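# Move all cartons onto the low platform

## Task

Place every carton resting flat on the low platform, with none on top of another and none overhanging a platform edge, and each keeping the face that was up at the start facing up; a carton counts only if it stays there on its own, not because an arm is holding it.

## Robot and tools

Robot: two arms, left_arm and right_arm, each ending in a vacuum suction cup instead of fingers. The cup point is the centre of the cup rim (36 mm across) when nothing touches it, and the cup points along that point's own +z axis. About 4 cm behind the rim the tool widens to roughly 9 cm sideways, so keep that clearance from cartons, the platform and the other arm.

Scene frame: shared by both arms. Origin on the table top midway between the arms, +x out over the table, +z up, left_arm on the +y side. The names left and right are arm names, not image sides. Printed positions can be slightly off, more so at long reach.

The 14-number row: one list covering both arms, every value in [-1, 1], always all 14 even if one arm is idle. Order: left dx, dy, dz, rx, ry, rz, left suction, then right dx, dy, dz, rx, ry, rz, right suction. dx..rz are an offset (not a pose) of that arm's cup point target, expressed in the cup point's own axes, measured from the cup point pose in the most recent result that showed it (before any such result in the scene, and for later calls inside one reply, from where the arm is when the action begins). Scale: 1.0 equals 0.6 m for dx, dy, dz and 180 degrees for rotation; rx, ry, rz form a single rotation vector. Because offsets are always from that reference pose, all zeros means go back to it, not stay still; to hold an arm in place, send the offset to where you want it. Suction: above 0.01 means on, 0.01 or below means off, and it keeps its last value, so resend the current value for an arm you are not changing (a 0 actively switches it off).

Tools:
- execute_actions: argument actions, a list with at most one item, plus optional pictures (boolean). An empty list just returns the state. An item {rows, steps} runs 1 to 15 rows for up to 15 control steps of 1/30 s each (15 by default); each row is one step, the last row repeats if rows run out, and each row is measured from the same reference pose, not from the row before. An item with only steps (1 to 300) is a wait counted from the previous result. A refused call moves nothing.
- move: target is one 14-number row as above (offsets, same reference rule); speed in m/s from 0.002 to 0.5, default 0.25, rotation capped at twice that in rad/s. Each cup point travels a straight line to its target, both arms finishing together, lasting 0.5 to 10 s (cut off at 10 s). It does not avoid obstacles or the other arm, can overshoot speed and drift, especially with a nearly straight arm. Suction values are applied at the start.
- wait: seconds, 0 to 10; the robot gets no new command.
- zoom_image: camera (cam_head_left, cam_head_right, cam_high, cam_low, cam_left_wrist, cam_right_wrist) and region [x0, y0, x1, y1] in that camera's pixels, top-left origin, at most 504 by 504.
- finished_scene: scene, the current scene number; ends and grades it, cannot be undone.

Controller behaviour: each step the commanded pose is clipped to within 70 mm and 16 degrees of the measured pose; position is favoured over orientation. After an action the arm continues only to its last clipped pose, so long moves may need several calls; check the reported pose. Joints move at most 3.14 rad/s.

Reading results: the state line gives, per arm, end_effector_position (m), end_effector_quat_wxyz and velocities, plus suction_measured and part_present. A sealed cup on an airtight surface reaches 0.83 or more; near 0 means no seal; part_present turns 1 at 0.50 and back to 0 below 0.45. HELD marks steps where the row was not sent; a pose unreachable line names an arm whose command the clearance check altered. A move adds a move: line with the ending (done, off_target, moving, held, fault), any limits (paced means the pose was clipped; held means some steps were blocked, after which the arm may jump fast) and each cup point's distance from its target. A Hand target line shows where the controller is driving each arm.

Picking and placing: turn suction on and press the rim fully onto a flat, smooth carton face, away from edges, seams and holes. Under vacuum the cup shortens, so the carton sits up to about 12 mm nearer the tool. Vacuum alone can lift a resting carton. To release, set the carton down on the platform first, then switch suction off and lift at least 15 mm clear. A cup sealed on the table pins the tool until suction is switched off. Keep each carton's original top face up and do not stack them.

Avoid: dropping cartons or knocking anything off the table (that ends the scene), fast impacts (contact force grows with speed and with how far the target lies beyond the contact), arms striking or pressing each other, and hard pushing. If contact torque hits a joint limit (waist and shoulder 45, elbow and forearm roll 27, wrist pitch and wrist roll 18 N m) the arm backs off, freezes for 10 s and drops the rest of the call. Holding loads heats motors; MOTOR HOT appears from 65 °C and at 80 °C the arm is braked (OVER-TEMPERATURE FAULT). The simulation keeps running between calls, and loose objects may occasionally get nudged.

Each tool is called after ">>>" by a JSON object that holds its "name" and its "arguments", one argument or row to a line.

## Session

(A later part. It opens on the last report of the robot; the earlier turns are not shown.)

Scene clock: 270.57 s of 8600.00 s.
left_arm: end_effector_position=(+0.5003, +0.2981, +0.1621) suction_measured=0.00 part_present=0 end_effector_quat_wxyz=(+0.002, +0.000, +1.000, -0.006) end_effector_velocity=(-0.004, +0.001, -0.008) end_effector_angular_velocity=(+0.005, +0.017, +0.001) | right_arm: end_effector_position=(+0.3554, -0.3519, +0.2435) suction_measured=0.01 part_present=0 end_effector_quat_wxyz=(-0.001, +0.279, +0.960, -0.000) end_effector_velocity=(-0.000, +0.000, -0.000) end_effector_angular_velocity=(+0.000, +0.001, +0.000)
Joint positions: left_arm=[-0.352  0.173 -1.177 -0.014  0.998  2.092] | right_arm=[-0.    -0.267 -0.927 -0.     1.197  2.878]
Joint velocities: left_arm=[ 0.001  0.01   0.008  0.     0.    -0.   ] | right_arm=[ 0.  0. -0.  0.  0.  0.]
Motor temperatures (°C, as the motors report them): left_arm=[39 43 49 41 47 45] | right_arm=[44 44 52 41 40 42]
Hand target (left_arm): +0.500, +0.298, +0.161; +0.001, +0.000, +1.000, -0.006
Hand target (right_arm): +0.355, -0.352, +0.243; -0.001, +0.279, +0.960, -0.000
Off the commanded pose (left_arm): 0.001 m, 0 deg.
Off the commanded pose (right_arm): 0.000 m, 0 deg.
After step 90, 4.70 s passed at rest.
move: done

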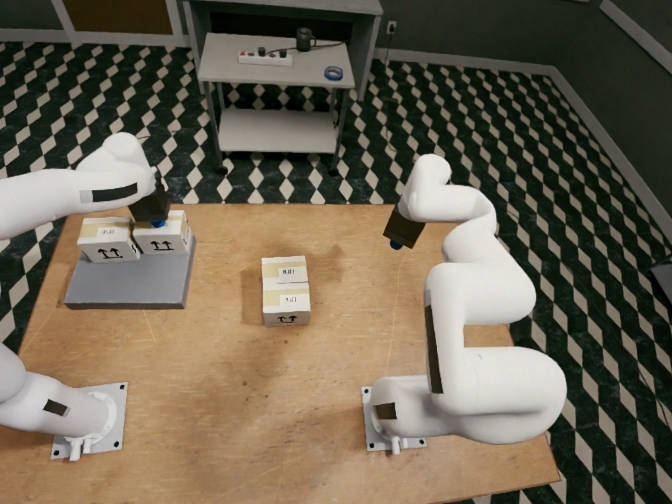

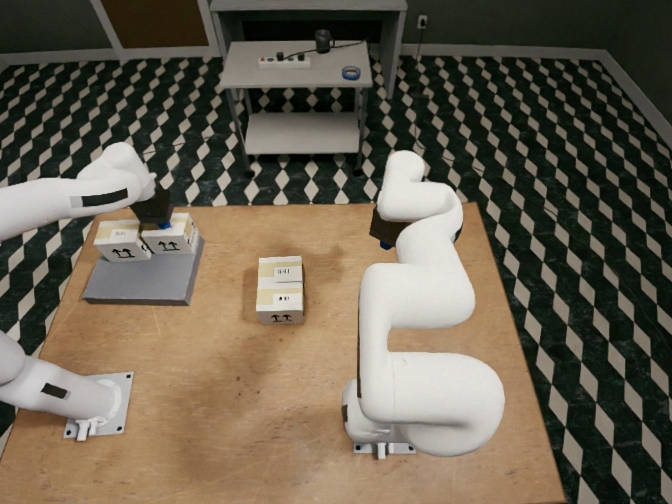

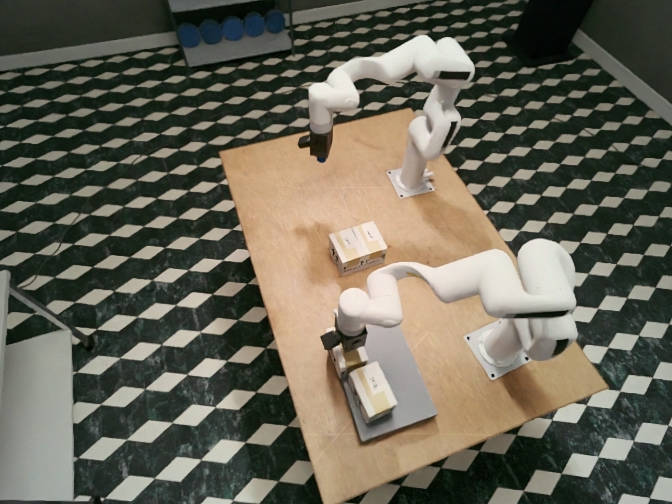

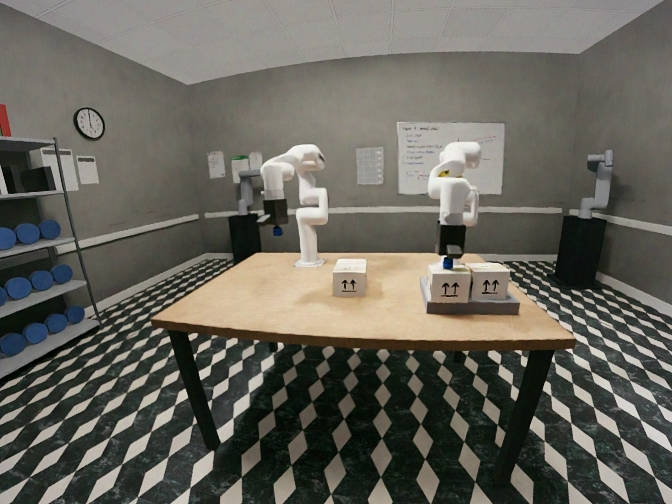

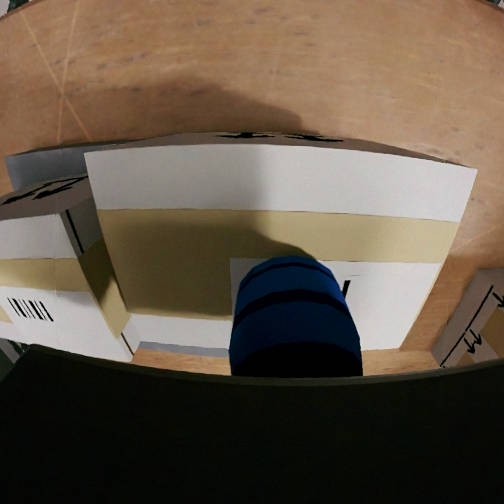

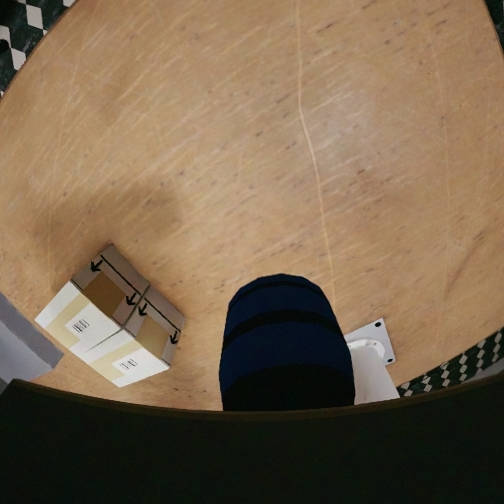

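>>> {"name": "move", "arguments": {
  "target": [-0.035,0,0,0,0,0,0,0,0,0,0,0,0,0],
  "speed": 0.1
}}

>>> {"name": "move", "arguments": {
  "target": [0,0,0.03,0,0,0,1,0,0,0,0,0,0,0],
  "speed": 0.03
}}

>>> {"name": "move", "arguments": {
  "target": [0,0,-0.025,0,0,0,1,0,0,0,0,0,0,0],
  "speed": 0.03
}}

>>> {"name": "move", "arguments": {
  "target": [0.025,0.01,0,0,0,0,1,0,0,0,0,0,0,0],
  "speed": 0.03
}}

Scene clock: 277.30 s of 8600.00 s.
left_arm: end_effector_position=(+0.5212, +0.2981, +0.1621) suction_measured=0.00 part_present=0 end_effector_quat_wxyz=(+0.002, -0.000, +1.000, -0.006) end_effector_velocity=(+0.001, -0.000, +0.000) end_effector_angular_velocity=(-0.000, -0.000, -0.001) | right_arm: end_effector_position=(+0.3554, -0.3519, +0.2435) suction_measured=0.01 part_present=0 end_effector_quat_wxyz=(-0.001, +0.279, +0.960, -0.000) end_effector_velocity=(+0.000, -0.000, -0.000) end_effector_angular_velocity=(+0.000, +0.000, +0.000)
Joint positions: left_arm=[-0.341  0.239 -1.265 -0.014  1.02   2.102] | right_arm=[-0.    -0.267 -0.927 -0.     1.197  2.878]
Joint velocities: left_arm=[-0.     0.002 -0.003 -0.     0.001  0.   ] | right_arm=[-0.     0.    -0.     0.    -0.    -0.001]
Motor temperatures (°C, as the motors report them): left_arm=[39 43 49 41 47 45] | right_arm=[44 44 52 41 40 42]
Hand target (left_arm): +0.521, +0.298, +0.162; +0.002, -0.000, +1.000, -0.006
Hand target (right_arm): +0.355, -0.352, +0.243; -0.001, +0.279, +0.960, -0.000
Off the commanded pose (left_arm): 0.000 m, 0 deg.
Off the commanded pose (right_arm): 0.000 m, 0 deg.
After step 90, 2.97 s passed at rest.
move: done

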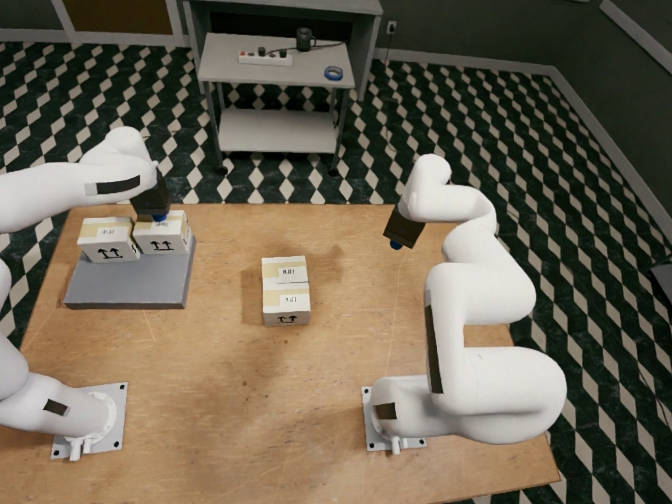

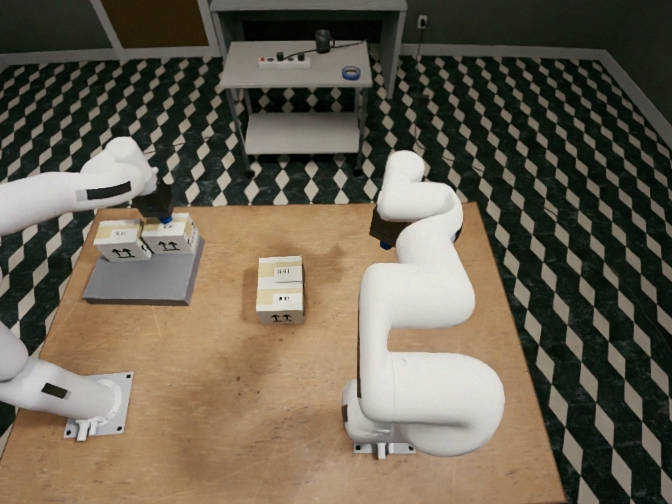

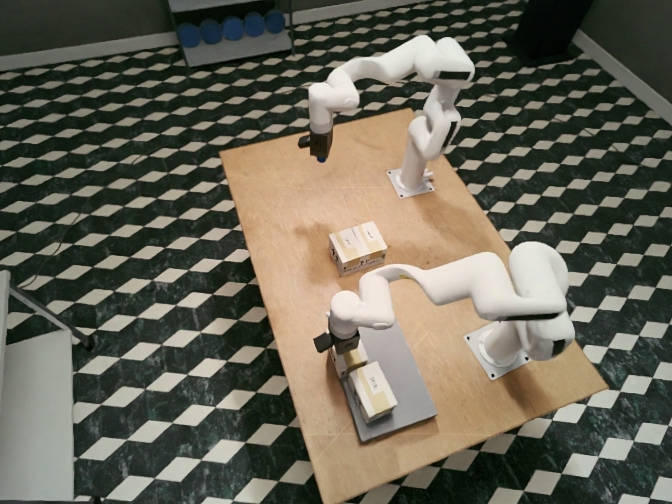

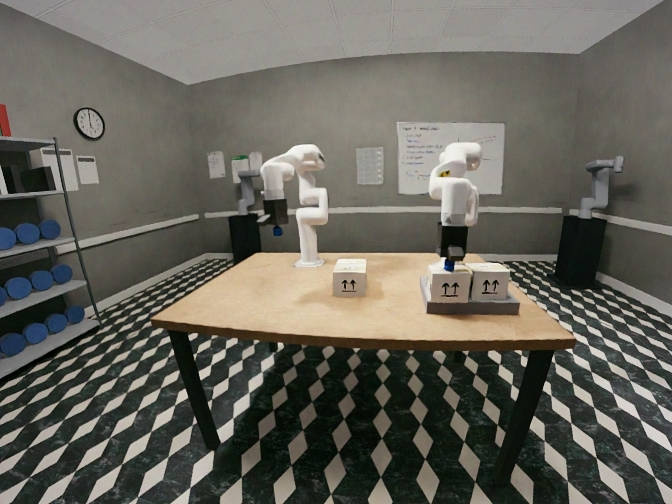

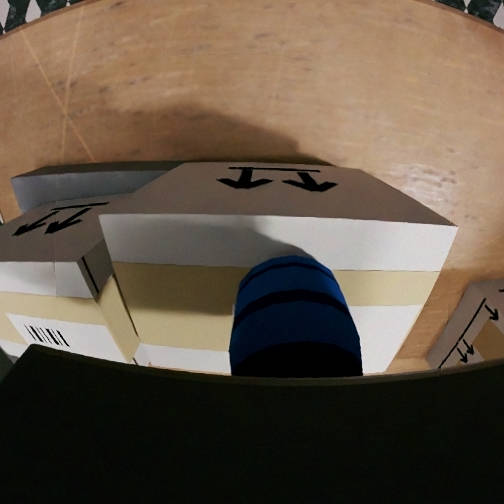

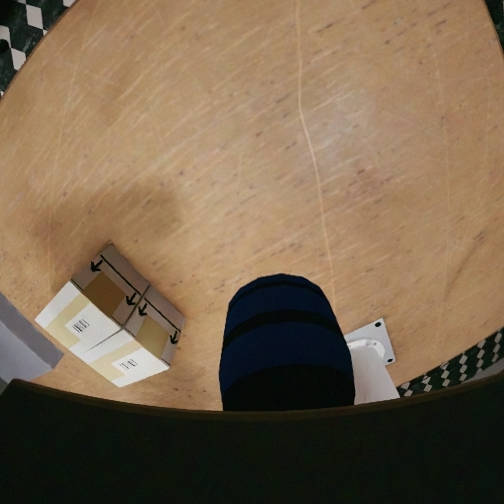

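Scene clock: 278.17 s of 8600.00 s.
left_arm: end_effector_position=(+0.5215, +0.2976, +0.1447) suction_measured=0.90 part_present=1 end_effector_quat_wxyz=(+0.002, +0.000, +1.000, -0.007) end_effector_velocity=(-0.000, +0.000, -0.001) end_effector_angular_velocity=(+0.000, +0.001, +0.000) | right_arm: end_effector_position=(+0.3554, -0.3519, +0.2435) suction_measured=0.01 part_present=0 end_effector_quat_wxyz=(-0.001, +0.279, +0.960, -0.000) end_effector_velocity=(+0.000, +0.000, +0.000) end_effector_angular_velocity=(-0.000, -0.000, -0.000)
Joint positions: left_arm=[-0.342  0.259 -1.24  -0.014  0.973  2.102] | right_arm=[-0.    -0.267 -0.927 -0.     1.197  2.878]
Joint velocities: left_arm=[ 0.     0.001  0.001 -0.    -0.001  0.   ] | right_arm=[ 0.    -0.    -0.    -0.    -0.     0.001]
Motor temperatures (°C, as the motors report them): left_arm=[39 43 49 41 47 45] | right_arm=[44 44 52 41 40 42]
Hand target (left_arm): +0.521, +0.298, +0.144; +0.002, +0.000, +1.000, -0.006
Hand target (right_arm): +0.355, -0.352, +0.243; -0.001, +0.279, +0.960, -0.000
Off the commanded pose (left_arm): 0.001 m, 0 deg.
Off the commanded pose (right_arm): 0.000 m, 0 deg.
move: done

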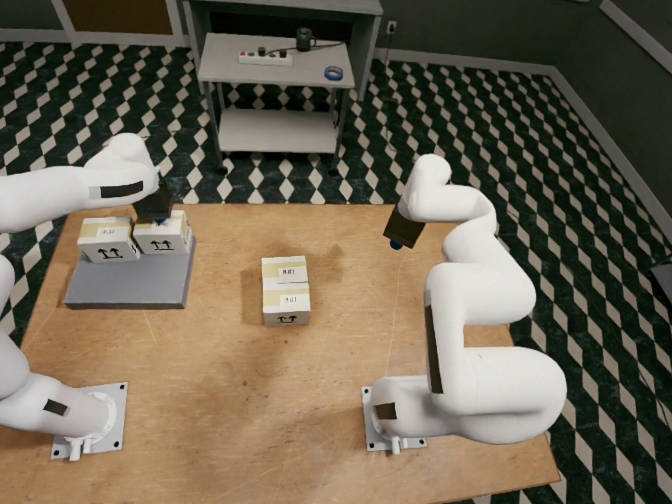

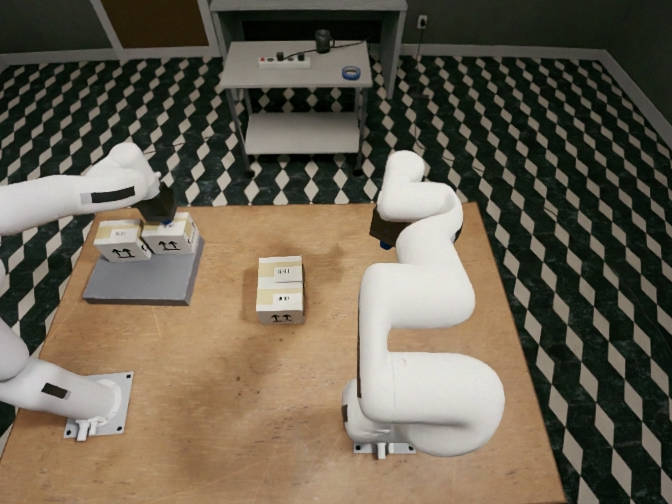

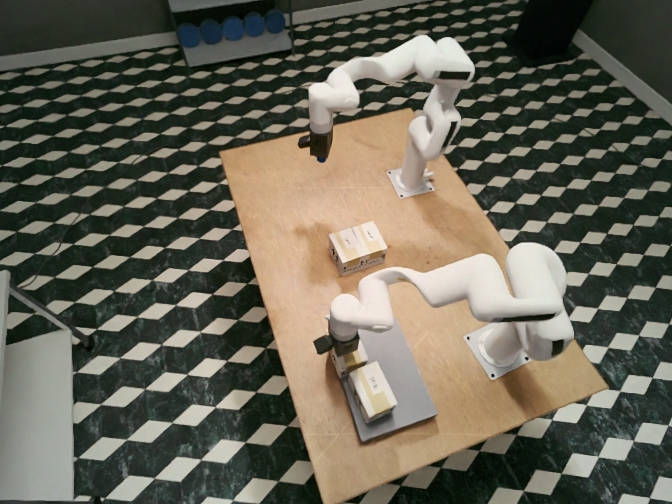

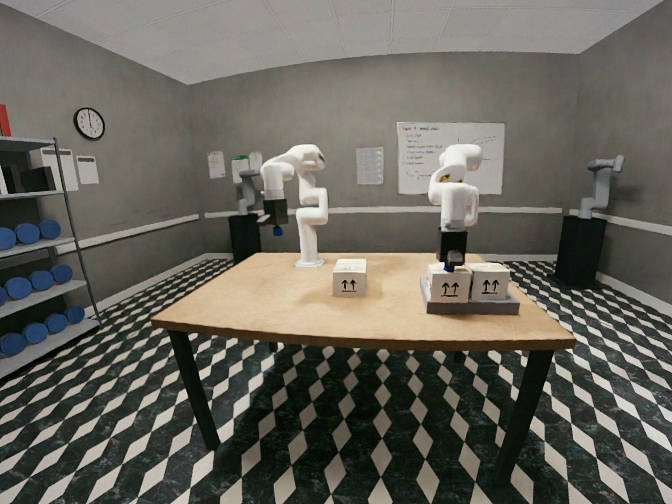

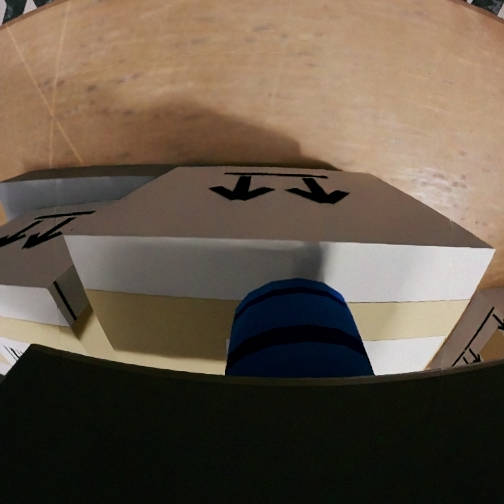

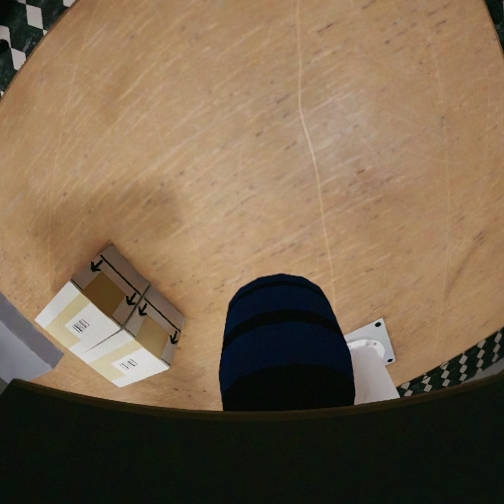

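Scene clock: 278.93 s of 8600.00 s.
left_arm: end_effector_position=(+0.5214, +0.2979, +0.1596) suction_measured=0.90 part_present=1 end_effector_quat_wxyz=(+0.002, +0.000, +1.000, -0.007) end_effector_velocity=(-0.003, +0.000, -0.003) end_effector_angular_velocity=(+0.003, +0.009, -0.001) | right_arm: end_effector_position=(+0.3554, -0.3519, +0.2435) suction_measured=0.01 part_present=0 end_effector_quat_wxyz=(-0.001, +0.279, +0.960, -0.000) end_effector_velocity=(+0.000, +0.000, +0.000) end_effector_angular_velocity=(+0.000, -0.000, +0.001)
Joint positions: left_arm=[-0.341  0.242 -1.261 -0.014  1.012  2.102] | right_arm=[-0.    -0.267 -0.927 -0.     1.197  2.878]
Joint velocities: left_arm=[-0.001  0.003  0.003  0.     0.004 -0.   ] | right_arm=[ 0.    -0.     0.     0.    -0.    -0.001]
Motor temperatures (°C, as the motors report them): left_arm=[39 43 49 41 47 45] | right_arm=[44 44 52 41 40 42]
Hand target (left_arm): +0.521, +0.298, +0.160; +0.002, +0.000, +1.000, -0.007
Hand target (right_arm): +0.355, -0.352, +0.243; -0.001, +0.279, +0.960, -0.000
Off the commanded pose (left_arm): 0.000 m, 0 deg.
Off the commanded pose (right_arm): 0.000 m, 0 deg.
move: done

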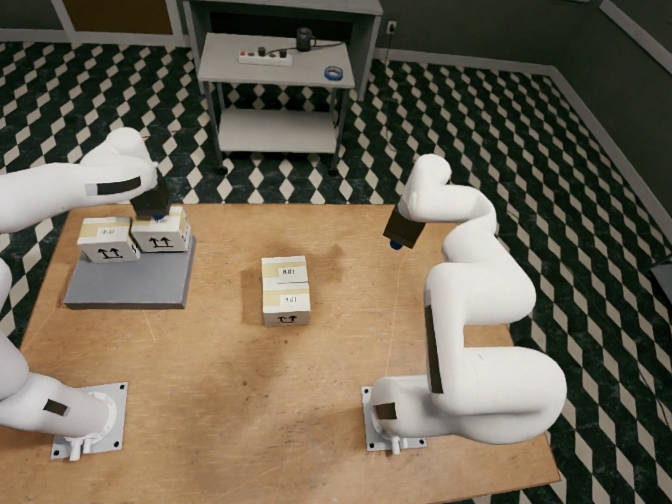

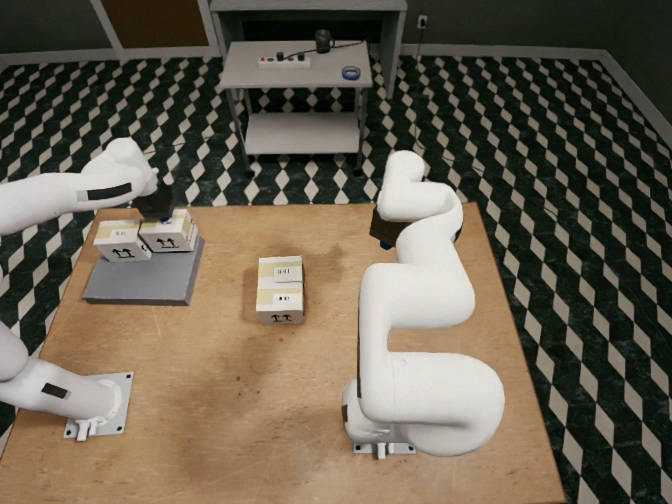

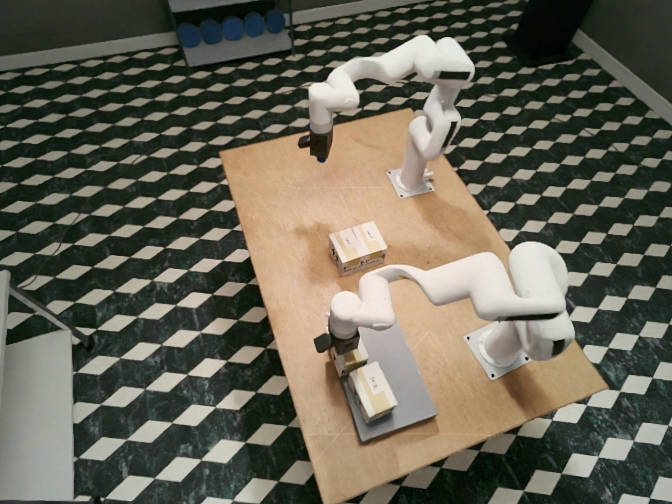

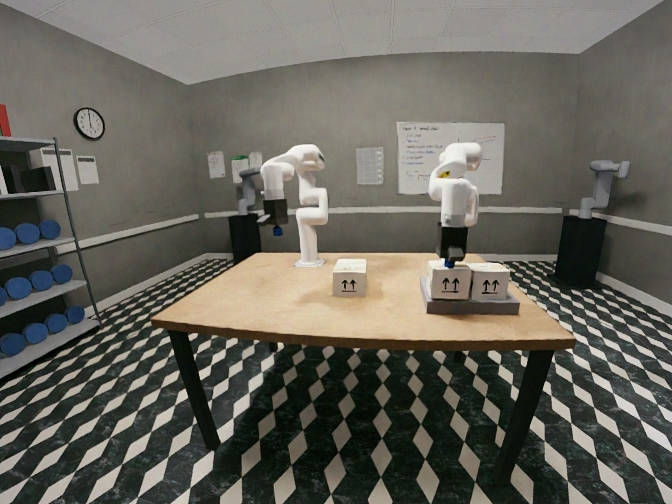

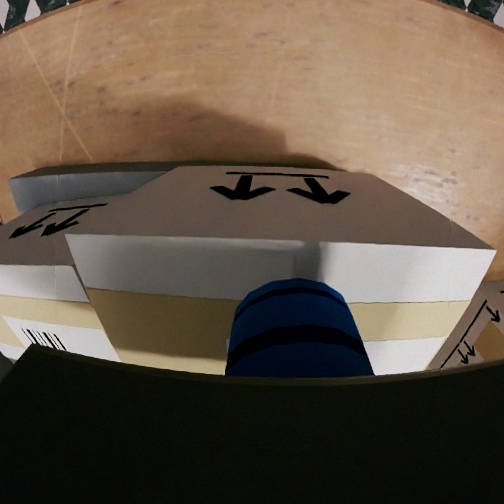

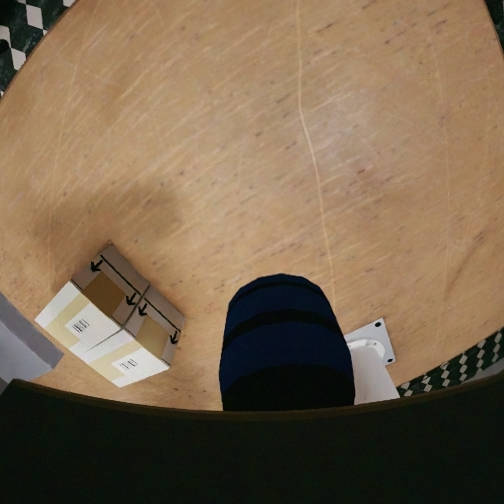

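Scene clock: 279.77 s of 8600.00 s.
left_arm: end_effector_position=(+0.5065, +0.3039, +0.1595) suction_measured=0.90 part_present=1 end_effector_quat_wxyz=(+0.002, +0.000, +1.000, -0.007) end_effector_velocity=(-0.001, +0.000, -0.000) end_effector_angular_velocity=(-0.000, +0.001, +0.001) | right_arm: end_effector_position=(+0.3554, -0.3519, +0.2435) suction_measured=0.01 part_present=0 end_effector_quat_wxyz=(-0.001, +0.279, +0.960, -0.000) end_effector_velocity=(+0.000, -0.000, +0.000) end_effector_angular_velocity=(+0.000, -0.000, -0.000)
Joint positions: left_arm=[-0.338  0.19  -1.191 -0.014  0.994  2.106] | right_arm=[-0.    -0.267 -0.927 -0.     1.197  2.878]
Joint velocities: left_arm=[ 0.001 -0.002  0.003 -0.    -0.     0.   ] | right_arm=[-0. -0. -0.  0.  0. -0.]
Motor temperatures (°C, as the motors report them): left_arm=[39 43 49 41 47 45] | right_arm=[44 44 52 41 40 42]
Hand target (left_arm): +0.506, +0.304, +0.160; +0.002, +0.000, +1.000, -0.007
Hand target (right_arm): +0.355, -0.352, +0.243; -0.001, +0.279, +0.960, -0.000
Off the commanded pose (left_arm): 0.000 m, 0 deg.
Off the commanded pose (right_arm): 0.000 m, 0 deg.
move: done

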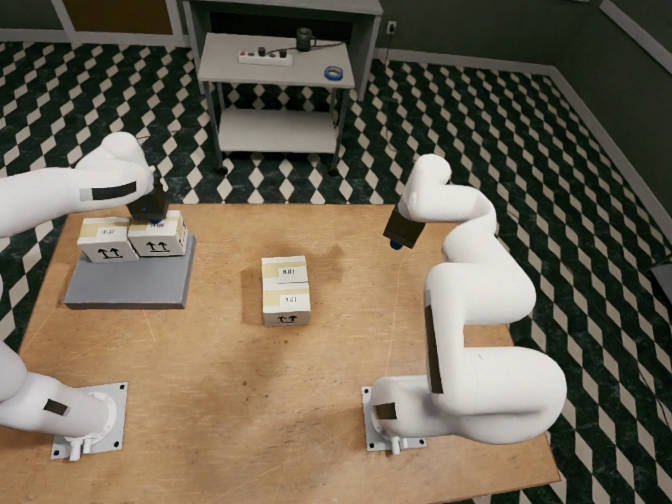

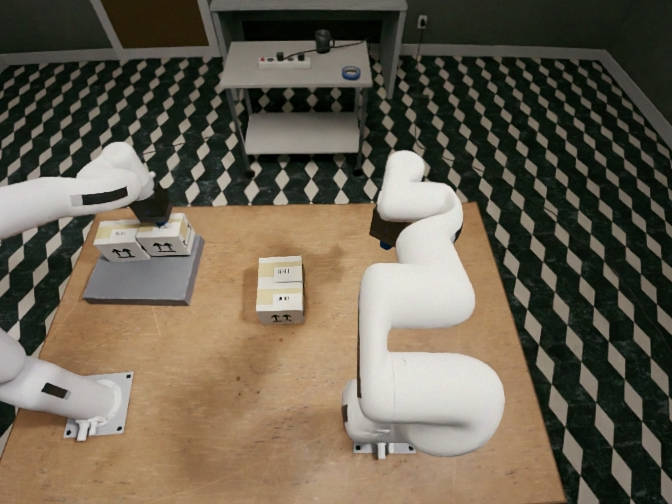

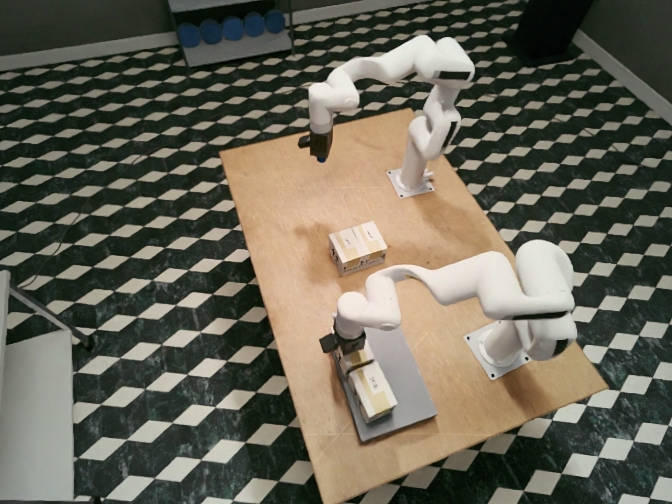

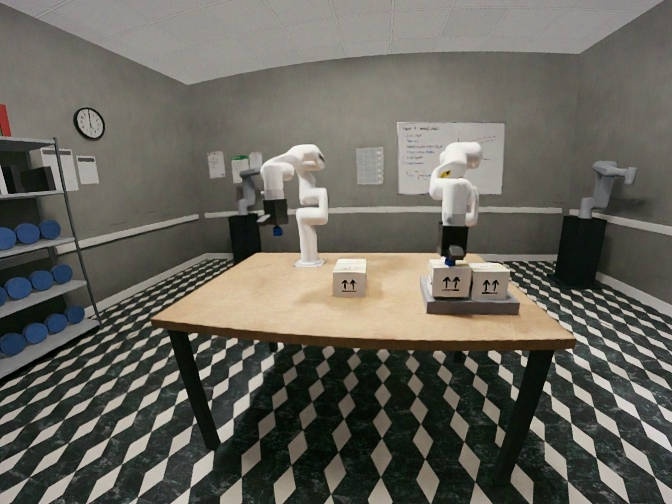

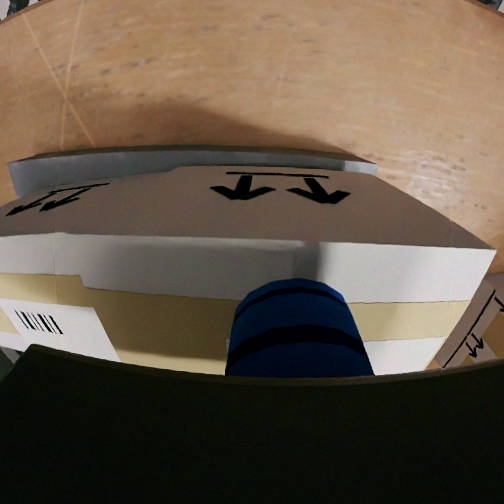

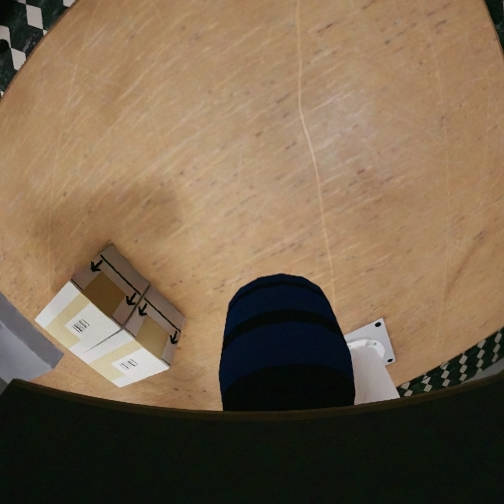

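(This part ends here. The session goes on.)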